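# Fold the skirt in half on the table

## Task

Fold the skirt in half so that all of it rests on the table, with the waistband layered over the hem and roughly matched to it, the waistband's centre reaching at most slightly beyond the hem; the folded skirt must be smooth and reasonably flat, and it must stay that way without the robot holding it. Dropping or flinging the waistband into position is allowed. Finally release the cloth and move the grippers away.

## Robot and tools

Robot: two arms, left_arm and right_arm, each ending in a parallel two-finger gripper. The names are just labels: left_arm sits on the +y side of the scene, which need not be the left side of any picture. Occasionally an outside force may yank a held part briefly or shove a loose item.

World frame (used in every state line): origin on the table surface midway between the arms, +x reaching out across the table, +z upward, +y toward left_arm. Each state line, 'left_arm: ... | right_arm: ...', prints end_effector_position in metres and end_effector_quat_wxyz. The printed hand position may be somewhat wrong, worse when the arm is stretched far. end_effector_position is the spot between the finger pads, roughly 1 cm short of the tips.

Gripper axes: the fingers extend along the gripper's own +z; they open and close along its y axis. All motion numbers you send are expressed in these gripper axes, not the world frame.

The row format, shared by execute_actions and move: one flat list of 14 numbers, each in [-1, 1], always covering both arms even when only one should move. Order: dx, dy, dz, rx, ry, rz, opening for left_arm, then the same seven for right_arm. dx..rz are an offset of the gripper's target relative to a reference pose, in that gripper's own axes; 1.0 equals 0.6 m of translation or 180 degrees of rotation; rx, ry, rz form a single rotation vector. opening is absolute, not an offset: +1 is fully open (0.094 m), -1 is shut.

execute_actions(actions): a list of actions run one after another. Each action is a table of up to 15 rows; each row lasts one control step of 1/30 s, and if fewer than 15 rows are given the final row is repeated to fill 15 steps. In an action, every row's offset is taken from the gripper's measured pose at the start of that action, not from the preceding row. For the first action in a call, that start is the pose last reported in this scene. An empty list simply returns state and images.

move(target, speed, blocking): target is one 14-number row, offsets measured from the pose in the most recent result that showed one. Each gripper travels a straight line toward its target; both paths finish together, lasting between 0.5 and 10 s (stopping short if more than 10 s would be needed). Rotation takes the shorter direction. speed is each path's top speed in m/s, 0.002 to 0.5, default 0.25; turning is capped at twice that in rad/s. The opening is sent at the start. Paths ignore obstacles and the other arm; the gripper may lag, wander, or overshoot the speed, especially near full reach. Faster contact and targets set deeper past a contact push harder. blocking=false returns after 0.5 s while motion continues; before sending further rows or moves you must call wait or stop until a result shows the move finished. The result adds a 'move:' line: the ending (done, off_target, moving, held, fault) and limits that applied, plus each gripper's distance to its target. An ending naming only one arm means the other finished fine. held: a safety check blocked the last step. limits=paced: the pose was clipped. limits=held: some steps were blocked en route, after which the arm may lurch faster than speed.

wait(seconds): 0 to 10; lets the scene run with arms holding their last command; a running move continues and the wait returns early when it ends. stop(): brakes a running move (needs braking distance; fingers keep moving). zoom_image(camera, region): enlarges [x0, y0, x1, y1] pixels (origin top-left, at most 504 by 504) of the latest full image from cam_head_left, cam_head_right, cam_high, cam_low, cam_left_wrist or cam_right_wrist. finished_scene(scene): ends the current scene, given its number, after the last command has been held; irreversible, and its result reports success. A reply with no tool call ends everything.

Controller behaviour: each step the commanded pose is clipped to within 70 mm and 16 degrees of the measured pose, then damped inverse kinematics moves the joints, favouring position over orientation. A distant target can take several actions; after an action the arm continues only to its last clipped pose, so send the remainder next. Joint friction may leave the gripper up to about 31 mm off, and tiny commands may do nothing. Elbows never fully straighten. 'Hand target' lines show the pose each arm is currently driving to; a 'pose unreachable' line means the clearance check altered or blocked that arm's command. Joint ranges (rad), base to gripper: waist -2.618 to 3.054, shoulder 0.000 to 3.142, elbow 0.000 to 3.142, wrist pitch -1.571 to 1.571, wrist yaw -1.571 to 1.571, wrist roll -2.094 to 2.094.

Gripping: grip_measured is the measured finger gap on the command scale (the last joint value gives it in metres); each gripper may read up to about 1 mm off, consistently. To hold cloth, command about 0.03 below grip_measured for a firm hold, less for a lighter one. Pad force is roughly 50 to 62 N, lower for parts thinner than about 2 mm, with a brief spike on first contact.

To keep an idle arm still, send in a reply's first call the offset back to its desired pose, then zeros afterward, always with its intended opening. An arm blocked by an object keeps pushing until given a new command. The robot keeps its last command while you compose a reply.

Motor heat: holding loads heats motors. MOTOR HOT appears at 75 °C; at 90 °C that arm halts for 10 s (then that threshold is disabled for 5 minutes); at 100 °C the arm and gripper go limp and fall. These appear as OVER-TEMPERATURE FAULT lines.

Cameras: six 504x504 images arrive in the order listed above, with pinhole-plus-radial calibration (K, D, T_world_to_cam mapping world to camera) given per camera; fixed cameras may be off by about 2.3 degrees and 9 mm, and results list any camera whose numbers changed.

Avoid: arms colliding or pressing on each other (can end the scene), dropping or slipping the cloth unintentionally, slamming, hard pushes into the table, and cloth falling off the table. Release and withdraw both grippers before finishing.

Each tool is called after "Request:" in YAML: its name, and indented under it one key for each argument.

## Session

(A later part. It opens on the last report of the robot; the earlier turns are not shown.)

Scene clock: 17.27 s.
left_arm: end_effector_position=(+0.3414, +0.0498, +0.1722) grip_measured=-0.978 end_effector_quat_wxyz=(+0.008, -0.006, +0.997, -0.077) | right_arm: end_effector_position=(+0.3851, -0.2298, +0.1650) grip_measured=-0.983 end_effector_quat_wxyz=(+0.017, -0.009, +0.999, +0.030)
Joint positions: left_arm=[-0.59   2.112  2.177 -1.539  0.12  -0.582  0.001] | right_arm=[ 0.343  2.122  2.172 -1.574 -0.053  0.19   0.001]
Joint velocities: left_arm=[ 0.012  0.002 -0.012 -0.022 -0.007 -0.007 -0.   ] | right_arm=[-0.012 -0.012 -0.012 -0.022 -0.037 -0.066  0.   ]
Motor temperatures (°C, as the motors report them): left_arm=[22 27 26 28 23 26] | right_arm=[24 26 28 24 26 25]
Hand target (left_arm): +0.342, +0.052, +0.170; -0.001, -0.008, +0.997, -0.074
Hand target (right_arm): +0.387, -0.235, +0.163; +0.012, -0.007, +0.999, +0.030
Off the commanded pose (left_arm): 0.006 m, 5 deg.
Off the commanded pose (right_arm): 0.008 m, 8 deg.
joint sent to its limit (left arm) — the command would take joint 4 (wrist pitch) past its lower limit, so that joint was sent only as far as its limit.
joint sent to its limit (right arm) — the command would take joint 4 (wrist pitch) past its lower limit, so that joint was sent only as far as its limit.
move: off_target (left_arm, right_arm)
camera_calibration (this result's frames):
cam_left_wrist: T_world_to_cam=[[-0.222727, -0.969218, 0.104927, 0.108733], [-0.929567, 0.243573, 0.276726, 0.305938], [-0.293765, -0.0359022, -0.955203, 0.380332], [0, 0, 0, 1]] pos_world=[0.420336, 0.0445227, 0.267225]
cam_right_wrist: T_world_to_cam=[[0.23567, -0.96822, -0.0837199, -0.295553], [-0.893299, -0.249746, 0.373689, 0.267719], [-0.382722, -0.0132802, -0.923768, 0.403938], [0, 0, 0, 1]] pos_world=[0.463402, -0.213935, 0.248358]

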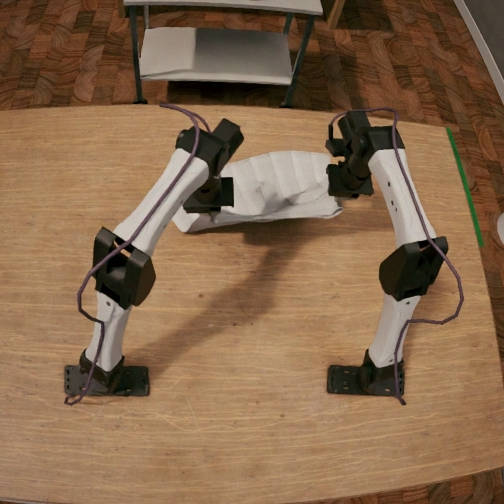

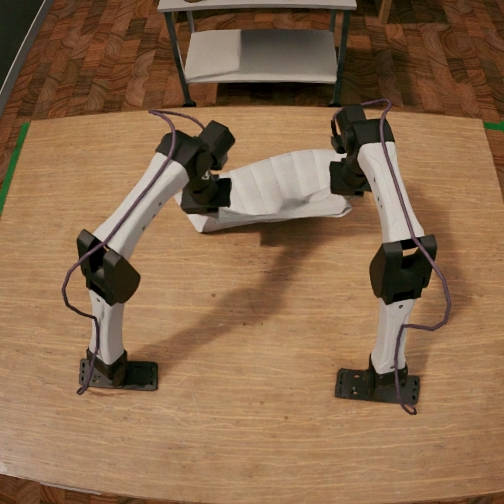

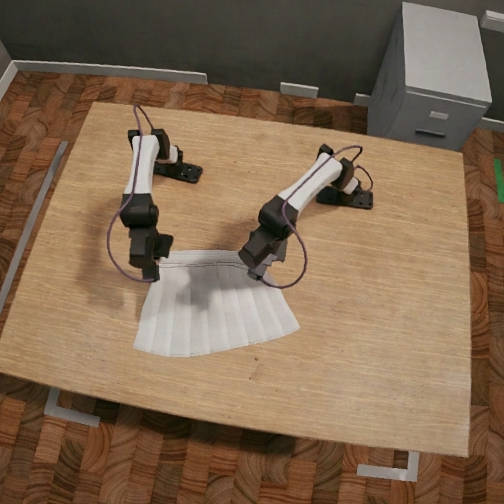

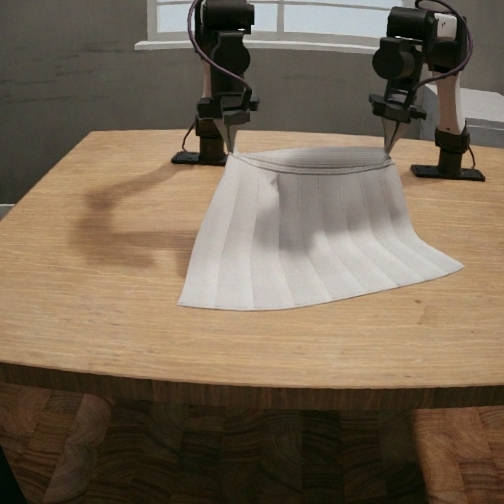

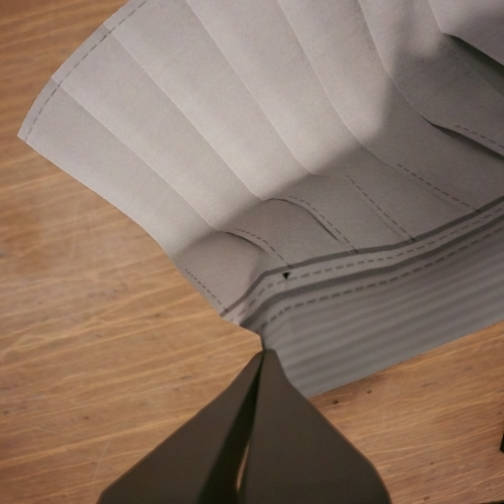

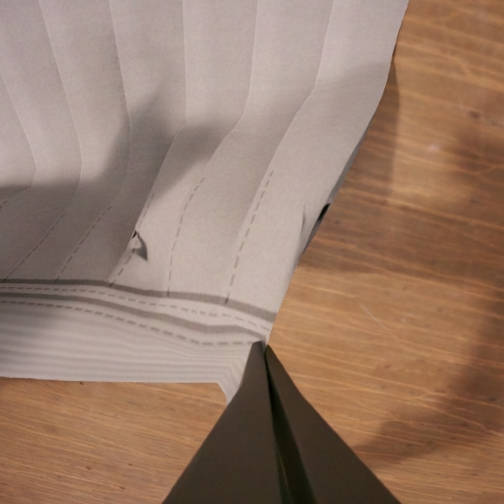

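Request:
move:
  target: [0.35,0.155,-0.02,0,0.05,0,-1,0.42,0.135,0,0,0.05,0,-1]
  speed: 0.15

Scene clock: 19.70 s.
left_arm: end_effector_position=(+0.1418, +0.1406, +0.1687) grip_measured=-0.978 end_effector_quat_wxyz=(-0.056, -0.001, +0.995, -0.082) | right_arm: end_effector_position=(+0.1392, -0.1507, +0.1560) grip_measured=-0.983 end_effector_quat_wxyz=(-0.056, -0.013, +0.998, +0.023)
Joint positions: left_arm=[-0.67   1.322  1.249 -1.487  0.199 -0.647  0.001] | right_arm=[ 0.894  1.466  1.323 -1.479 -0.11   0.729  0.001]
Joint velocities: left_arm=[ 0.002 -0.002  0.007 -0.022 -0.007 -0.037  0.   ] | right_arm=[-0.002 -0.012 -0.017 -0.007 -0.066  0.051 -0.001]
Motor temperatures (°C, as the motors report them): left_arm=[22 28 26 28 23 26] | right_arm=[24 26 28 24 26 25]
Hand target (left_arm): +0.132, +0.144, +0.166; -0.070, +0.000, +0.995, -0.076
Hand target (right_arm): +0.133, -0.153, +0.155; -0.059, -0.011, +0.998, +0.021
Off the commanded pose (left_arm): 0.012 m, 2 deg.
Off the commanded pose (right_arm): 0.009 m, 1 deg.
move: off_target (left_arm)
camera_calibration (this result's frames):
cam_left_wrist: T_world_to_cam=[[-0.226412, -0.963031, 0.145975, 0.145346], [-0.882105, 0.266284, 0.388567, 0.0703742], [-0.413073, -0.040789, -0.909784, 0.331603], [0, 0, 0, 1]] pos_world=[0.231962, 0.134759, 0.253125]
cam_right_wrist: T_world_to_cam=[[0.233971, -0.966741, -0.103298, -0.158188], [-0.82583, -0.253682, 0.503638, 0.0408647], [-0.513092, -0.0325304, -0.857717, 0.307521], [0, 0, 0, 1]] pos_world=[0.228545, -0.132556, 0.226844]

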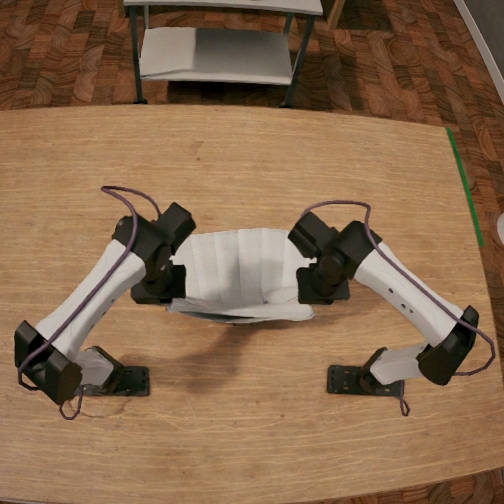

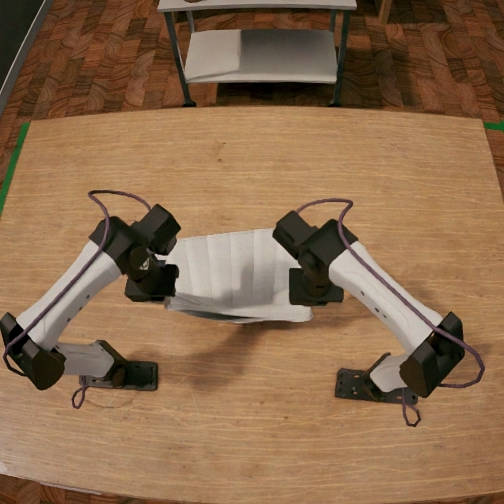

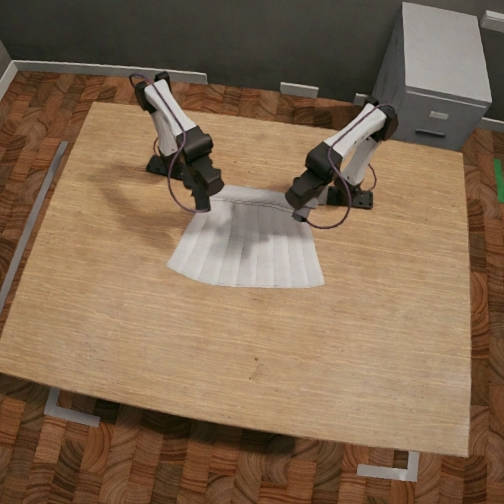

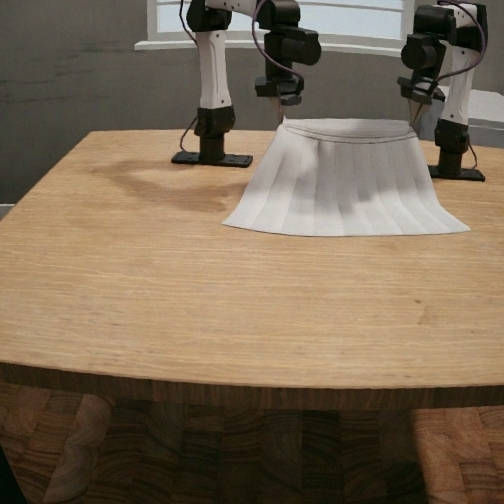

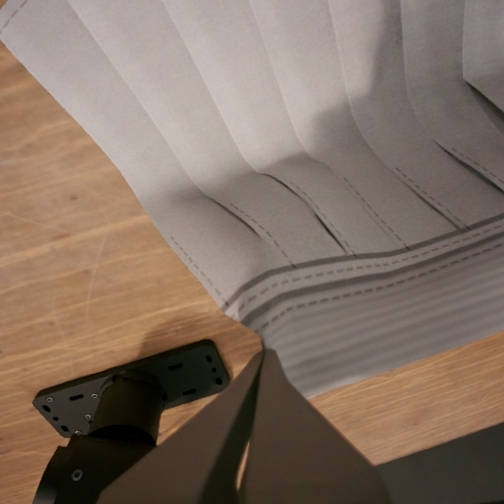

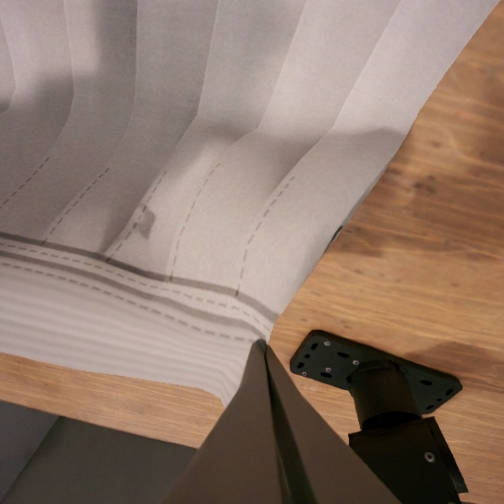

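Request:
move:
  target: [-0.275,0.015,0.053,0,0.05,0,-1,-0.3,-0.01,0.05,0,0.05,0,-1]
  speed: 0.4

Scene clock: 21.00 s.
left_arm: end_effector_position=(+0.3004, +0.1395, +0.1153) grip_measured=-0.978 end_effector_quat_wxyz=(-0.131, +0.006, +0.988, -0.078) | right_arm: end_effector_position=(+0.3155, -0.1494, +0.1058) grip_measured=-0.983 end_effector_quat_wxyz=(-0.116, -0.009, +0.993, +0.034)
Joint positions: left_arm=[-0.374  2.011  1.768 -1.527  0.233 -0.311  0.001] | right_arm=[ 0.549  2.16   1.969 -1.568 -0.154  0.38   0.001]
Joint velocities: left_arm=[-0.002 -0.022 -0.002 -0.007  0.022  0.007  0.   ] | right_arm=[-0.002 -0.002 -0.022 -0.066 -0.066 -0.081 -0.001]
Motor temperatures (°C, as the motors report them): left_arm=[22 28 26 28 23 26] | right_arm=[24 27 28 24 26 25]
Hand target (left_arm): +0.301, +0.141, +0.118; -0.134, +0.006, +0.988, -0.080
Hand target (right_arm): +0.315, -0.150, +0.110; -0.117, -0.013, +0.992, +0.037
Off the commanded pose (left_arm): 0.005 m, 1 deg.
Off the commanded pose (right_arm): 0.001 m, 3 deg.
joint sent to its limit (right arm) — the command would take joint 4 (wrist pitch) past its lower limit, so that joint was sent only as far as its limit.
move: off_target (right_arm)
camera_calibration (this result's frames):
cam_left_wrist: T_world_to_cam=[[-0.229496, -0.957808, 0.173018, 0.185057], [-0.806788, 0.286638, 0.516655, 0.191159], [-0.54445, -0.0210183, -0.83853, 0.376958], [0, 0, 0, 1]] pos_world=[0.401929, 0.130378, 0.185309]
cam_right_wrist: T_world_to_cam=[[0.212541, -0.965611, -0.149742, -0.191552], [-0.760835, -0.259693, 0.594718, 0.18106], [-0.613153, -0.0124729, -0.789865, 0.382321], [0, 0, 0, 1]] pos_world=[0.412891, -0.133176, 0.165619]

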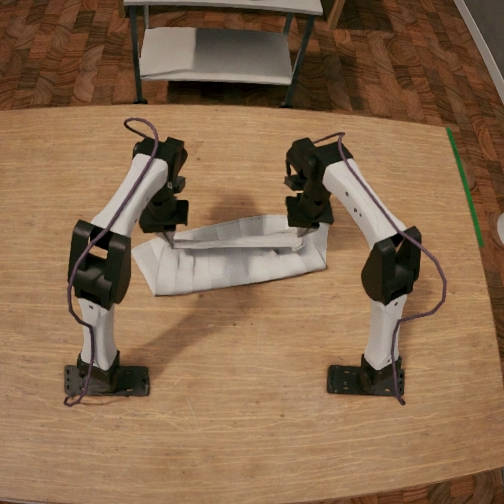

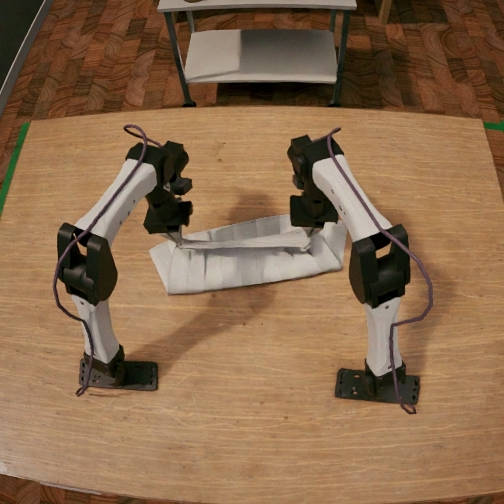

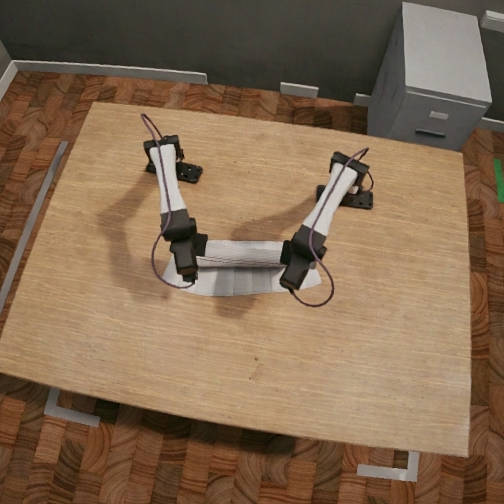

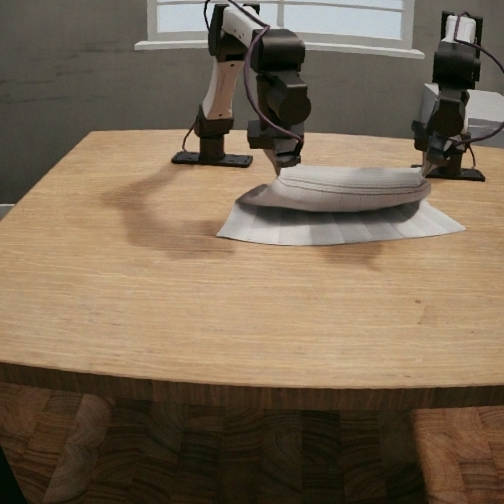

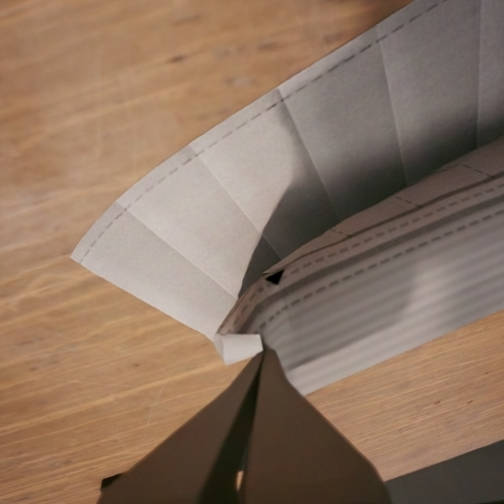

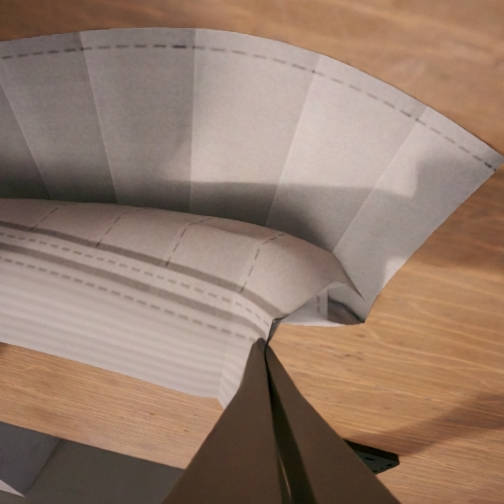

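Request:
move:
  target: [-0.08,0.015,0.035,0,0.05,0.04,-1,-0.13,0,0.025,0,0.03,0.04,-1]
  speed: 0.2

Request:
move:
  target: [-0.03,0.03,-0.14,0,-0.1,0,0.3,-0.03,-0.05,-0.14,0,-0.1,0,0.3]
  speed: 0.15

Scene clock: 22.20 s.
left_arm: end_effector_position=(+0.3385, +0.1391, +0.0817) grip_measured=-0.978 end_effector_quat_wxyz=(-0.149, +0.071, +0.982, -0.096) | right_arm: end_effector_position=(+0.3844, -0.1429, +0.0767) grip_measured=-0.983 end_effector_quat_wxyz=(-0.095, +0.047, +0.993, +0.060)
Joint positions: left_arm=[-0.331  2.219  1.942 -1.546  0.254 -0.128  0.001] | right_arm=[ 0.488  2.423  2.303 -1.581 -0.185  0.434  0.001]
Joint velocities: left_arm=[ 0.007 -0.007 -0.002 -0.051 -0.007  0.022 -0.   ] | right_arm=[ 0.012  0.007  0.002  0.037  0.022 -0.007 -0.   ]
Motor temperatures (°C, as the motors report them): left_arm=[22 28 27 28 23 26] | right_arm=[24 27 29 23 26 25]
Hand target (left_arm): +0.341, +0.143, +0.081; -0.153, +0.068, +0.981, -0.097
Hand target (right_arm): +0.388, -0.147, +0.074; -0.096, +0.059, +0.992, +0.059
Off the commanded pose (left_arm): 0.005 m, 6 deg.
Off the commanded pose (right_arm): 0.006 m, 9 deg.
joint sent to its limit (left arm) — the command would take joint 4 (wrist pitch) past its lower limit, so that joint was sent only as far as its limit.
joint sent to its limit (right arm) — the command would take joint 4 (wrist pitch) past its lower limit, so that joint was sent only as far as its limit.
move: off_target (left_arm, right_arm)
camera_calibration (this result's frames):
cam_left_wrist: T_world_to_cam=[[-0.341723, -0.910992, 0.230907, 0.226059], [-0.748191, 0.412394, 0.519751, 0.201777], [-0.568714, 0.00484824, -0.822521, 0.372834], [0, 0, 0, 1]] pos_world=[0.440253, 0.120919, 0.149592]
cam_right_wrist: T_world_to_cam=[[0.102985, -0.977948, -0.181691, -0.161455], [-0.80934, -0.188573, 0.556245, 0.284235], [-0.578241, 0.0897651, -0.810913, 0.404512], [0, 0, 0, 1]] pos_world=[0.480576, -0.140607, 0.140584]

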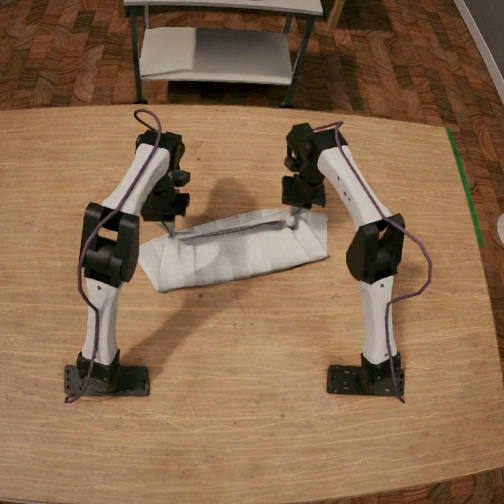

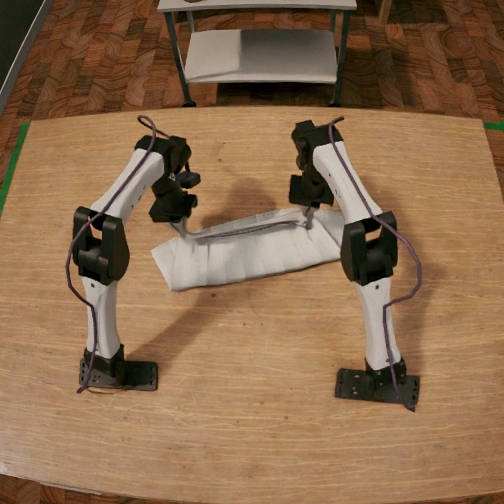

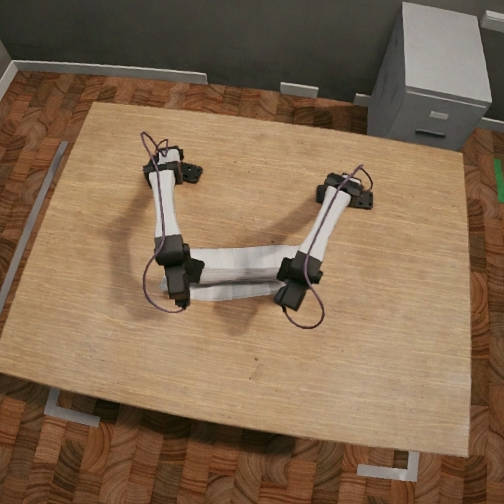

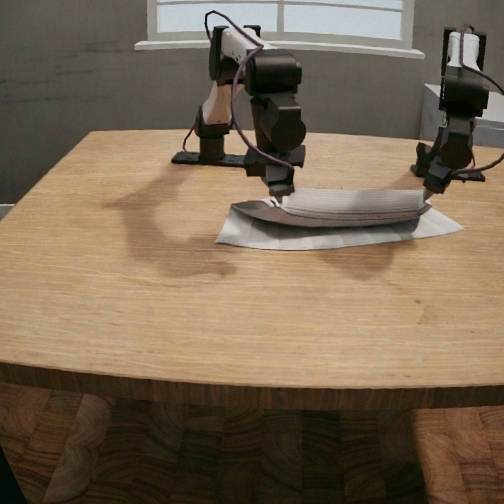

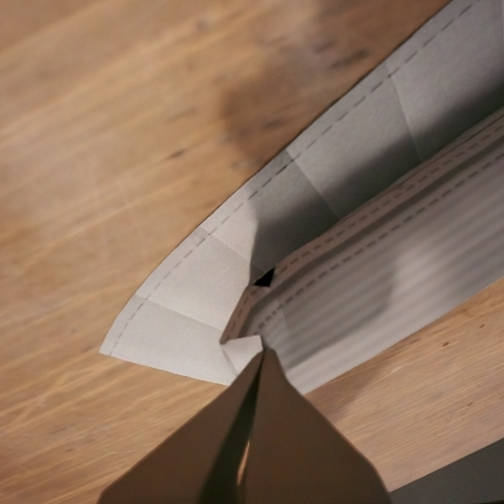

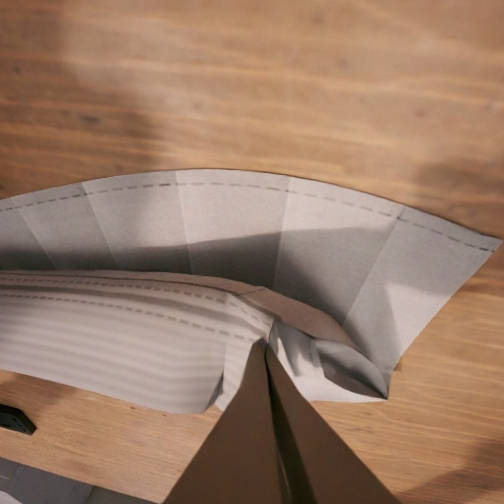

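Scene clock: 23.63 s.
left_arm: end_effector_position=(+0.3772, +0.1633, +0.1452) grip_measured=+0.298 end_effector_quat_wxyz=(-0.011, +0.054, +0.992, -0.110) | right_arm: end_effector_position=(+0.4113, -0.1781, +0.1525) grip_measured=+0.298 end_effector_quat_wxyz=(+0.058, +0.055, +0.995, +0.058)
Joint positions: left_arm=[-0.258  2.07   1.996 -1.479  0.221 -0.124  0.061] | right_arm=[ 0.438  2.177  2.197 -1.441 -0.067  0.417  0.061]
Joint velocities: left_arm=[ 0.007  0.002 -0.002 -0.007 -0.037  0.066  0.   ] | right_arm=[-0.002 -0.017 -0.002 -0.037 -0.022 -0.051 -0.001]
Motor temperatures (°C, as the motors report them): left_arm=[22 29 27 28 23 26] | right_arm=[24 28 29 23 26 25]
Hand target (left_arm): +0.384, +0.168, +0.151; +0.006, +0.053, +0.993, -0.107
Hand target (right_arm): +0.412, -0.184, +0.151; +0.061, +0.055, +0.995, +0.052
Off the commanded pose (left_arm): 0.010 m, 2 deg.
Off the commanded pose (right_arm): 0.007 m, 1 deg.
move: done
camera_calibration (this result's frames):
cam_left_wrist: T_world_to_cam=[[-0.336675, -0.924967, 0.176314, 0.254947], [-0.882838, 0.375196, 0.282534, 0.279056], [-0.327487, -0.0605347, -0.942915, 0.384099], [0, 0, 0, 1]] pos_world=[0.457983, 0.154368, 0.238379]
cam_right_wrist: T_world_to_cam=[[0.117309, -0.984997, -0.12657, -0.200503], [-0.944873, -0.149935, 0.291091, 0.360268], [-0.305701, 0.0854453, -0.948286, 0.392806], [0, 0, 0, 1]] pos_world=[0.48401, -0.177042, 0.242244]

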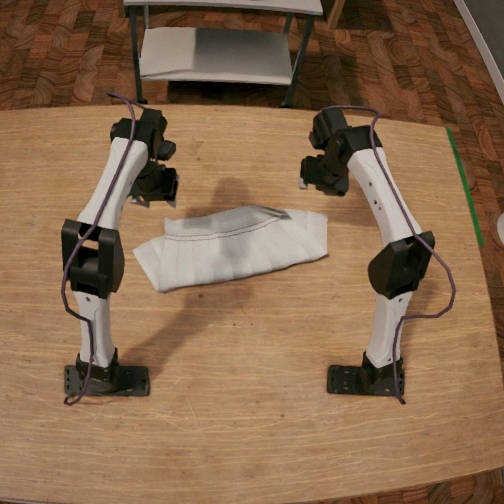

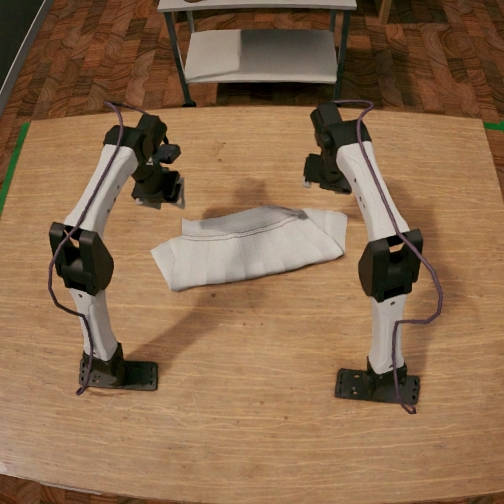

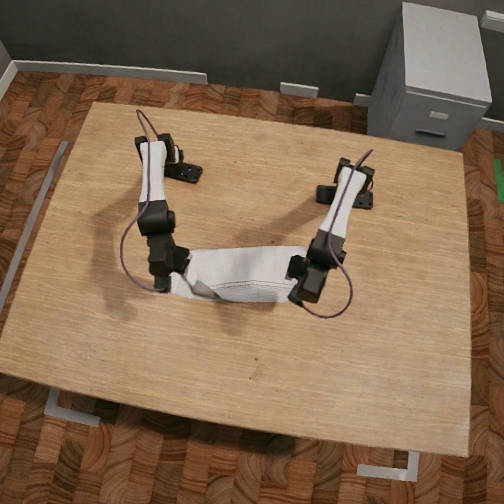

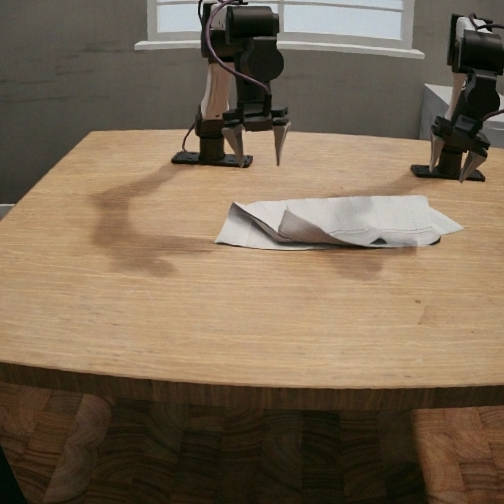

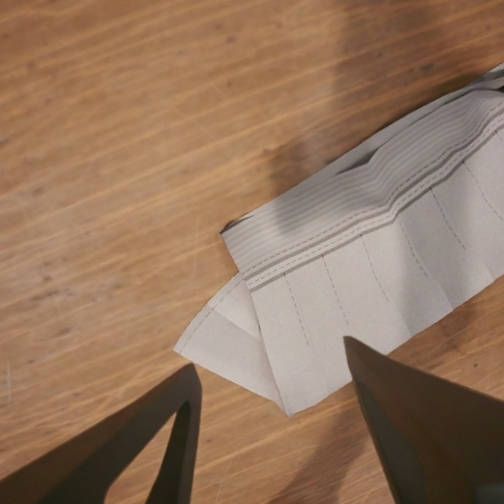

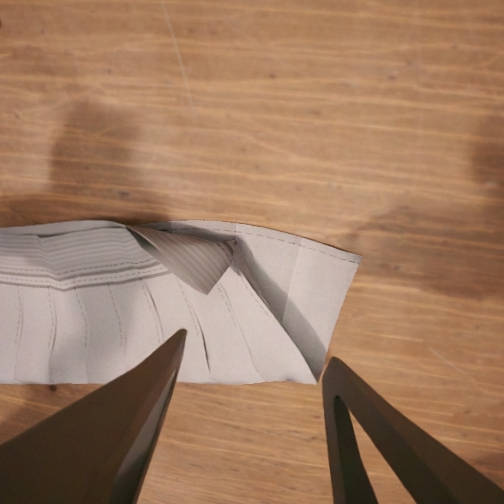

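Request:
move:
  target: [0.2,0.15,-0.03,0,0,0,0.3,0.135,0.095,0.08,0,-0.04,0,-1]

Request:
move:
  target: [0,0,0,0,0,0,0.3,0.02,-0.01,0.11,0,0,0,-1]

Scene clock: 25.13 s.
left_arm: end_effector_position=(+0.2717, +0.2661, +0.1462) grip_measured=+0.298 end_effector_quat_wxyz=(-0.011, +0.056, +0.992, -0.111) | right_arm: end_effector_position=(+0.3467, -0.1062, +0.1006) grip_measured=-0.989 end_effector_quat_wxyz=(+0.117, +0.053, +0.990, +0.052)
Joint positions: left_arm=[ 0.016  1.617  1.418 -1.417  0.218  0.16   0.061] | right_arm=[ 0.696  1.919  1.587 -0.988  0.049  0.66   0.001]
Joint velocities: left_arm=[ 0.007 -0.007 -0.007 -0.037  0.051  0.007 -0.   ] | right_arm=[ 0.012 -0.007  0.017  0.007 -0.066 -0.007  0.   ]
Motor temperatures (°C, as the motors report them): left_arm=[22 29 27 27 23 26] | right_arm=[24 28 29 23 26 25]
Hand target (left_arm): +0.268, +0.269, +0.143; -0.013, +0.054, +0.993, -0.109
Hand target (right_arm): +0.345, -0.108, +0.101; +0.121, +0.057, +0.990, +0.049
Off the commanded pose (left_arm): 0.005 m, 0 deg.
Off the commanded pose (right_arm): 0.005 m, 1 deg.
move: done
camera_calibration (this result's frames):
cam_left_wrist: T_world_to_cam=[[-0.339561, -0.923658, 0.177635, 0.314526], [-0.881792, 0.37833, 0.281618, 0.146098], [-0.327323, -0.0610109, -0.942941, 0.356835], [0, 0, 0, 1]] pos_world=[0.352429, 0.257012, 0.23946]
cam_right_wrist: T_world_to_cam=[[0.126724, -0.987453, -0.0942171, -0.1354], [-0.973013, -0.142209, 0.181722, 0.34668], [-0.19284, 0.068646, -0.978826, 0.279811], [0, 0, 0, 1]] pos_world=[0.408442, -0.103608, 0.19813]

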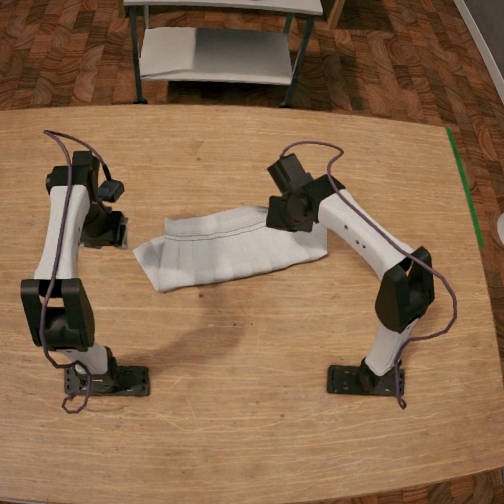

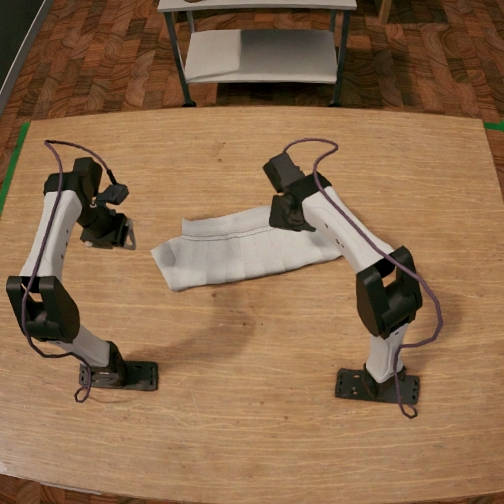

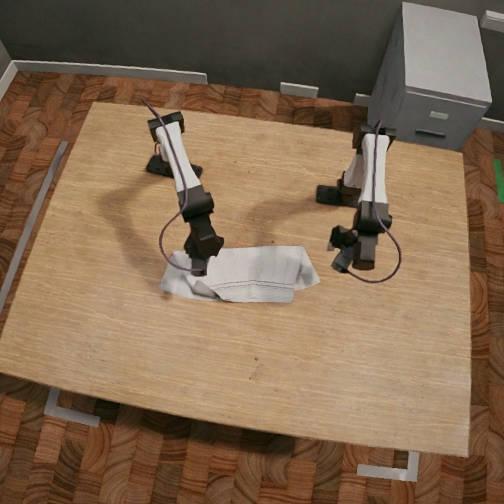

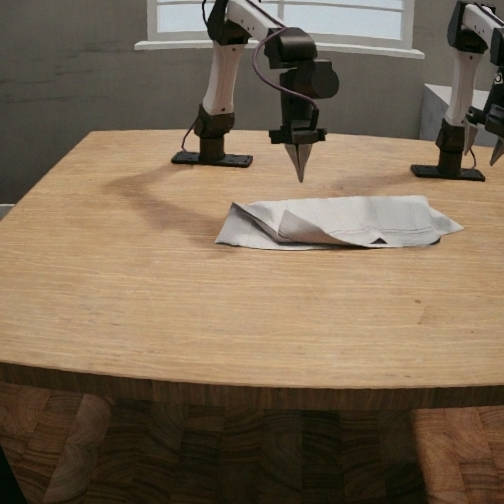

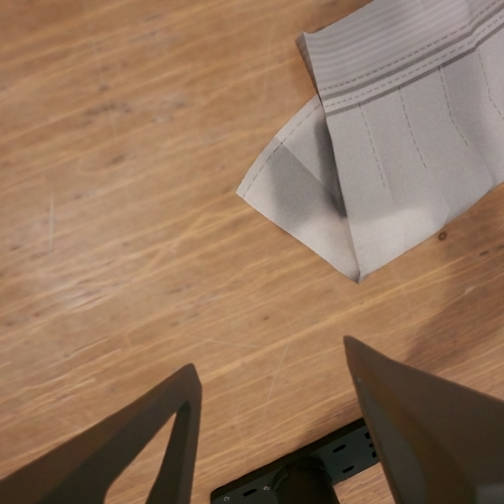

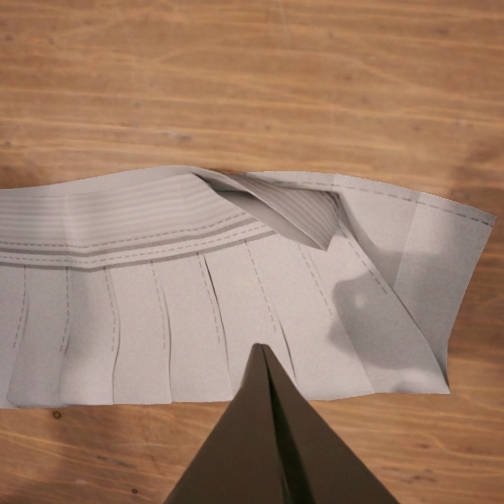

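Scene clock: 26.17 s.
left_arm: end_effector_position=(+0.2717, +0.2661, +0.1462) grip_measured=+0.298 end_effector_quat_wxyz=(-0.011, +0.056, +0.992, -0.111) | right_arm: end_effector_position=(+0.3523, -0.1027, +0.0402) grip_measured=-0.989 end_effector_quat_wxyz=(+0.121, +0.053, +0.990, +0.055)
Joint positions: left_arm=[ 0.016  1.617  1.418 -1.417  0.218  0.16   0.061] | right_arm=[ 0.696  1.982  1.427 -0.755  0.049  0.66   0.001]
Joint velocities: left_arm=[-0.012 -0.012  0.002 -0.037 -0.007  0.007 -0.001] | right_arm=[-0.007  0.007 -0.027  0.007  0.037 -0.066 -0.   ]
Motor temperatures (°C, as the motors report them): left_arm=[22 29 27 27 23 26] | right_arm=[24 29 29 24 26 25]
Hand target (left_arm): +0.272, +0.266, +0.146; -0.011, +0.056, +0.992, -0.111
Hand target (right_arm): +0.351, -0.105, +0.034; +0.117, +0.053, +0.990, +0.052
Off the commanded pose (left_arm): 0.000 m, 0 deg.
Off the commanded pose (right_arm): 0.007 m, 1 deg.
move: done
camera_calibration (this result's frames):
cam_left_wrist: T_world_to_cam=[[-0.339561, -0.923658, 0.177635, 0.314526], [-0.881792, 0.37833, 0.281618, 0.146098], [-0.327323, -0.0610109, -0.942941, 0.356835], [0, 0, 0, 1]] pos_world=[0.352429, 0.257012, 0.23946]
cam_right_wrist: T_world_to_cam=[[0.127597, -0.986906, -0.0986655, -0.138421], [-0.974614, -0.143213, 0.172098, 0.364415], [-0.183975, 0.0742016, -0.980126, 0.219045], [0, 0, 0, 1]] pos_world=[0.413125, -0.100673, 0.138319]

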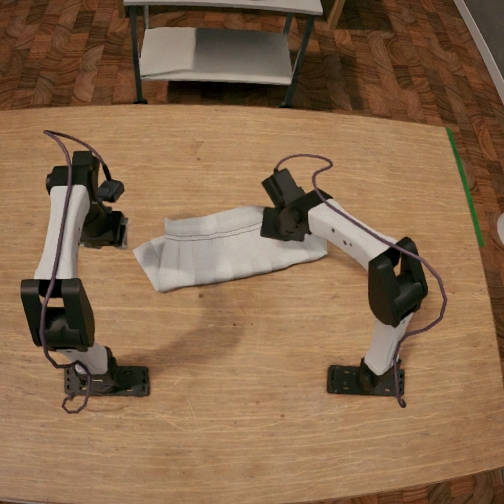

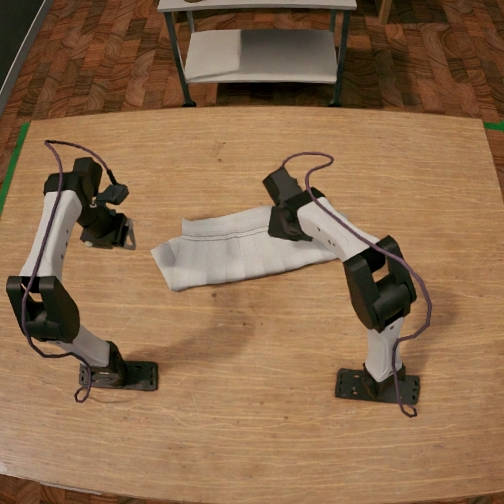

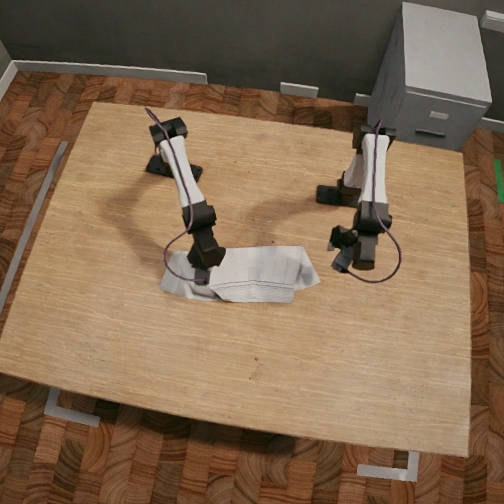

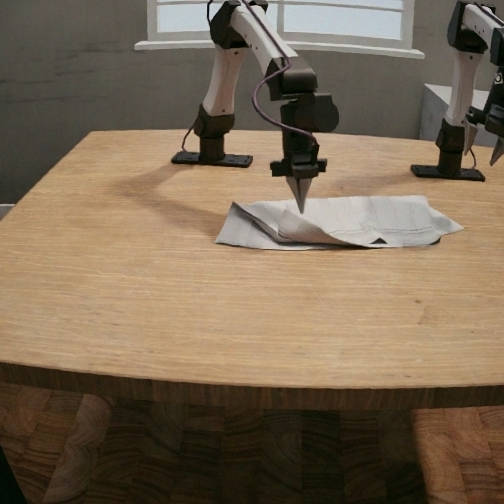

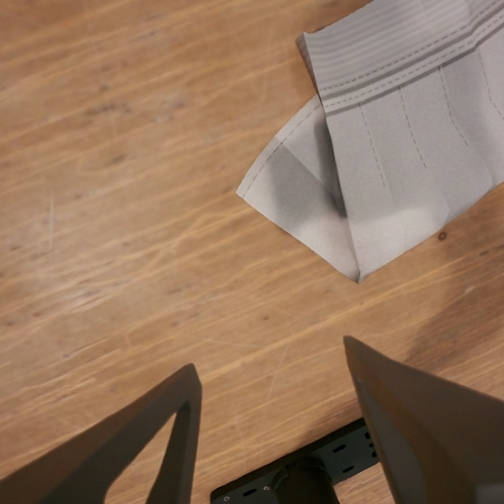

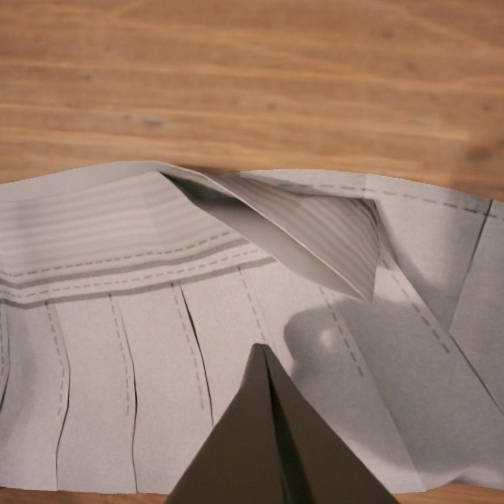

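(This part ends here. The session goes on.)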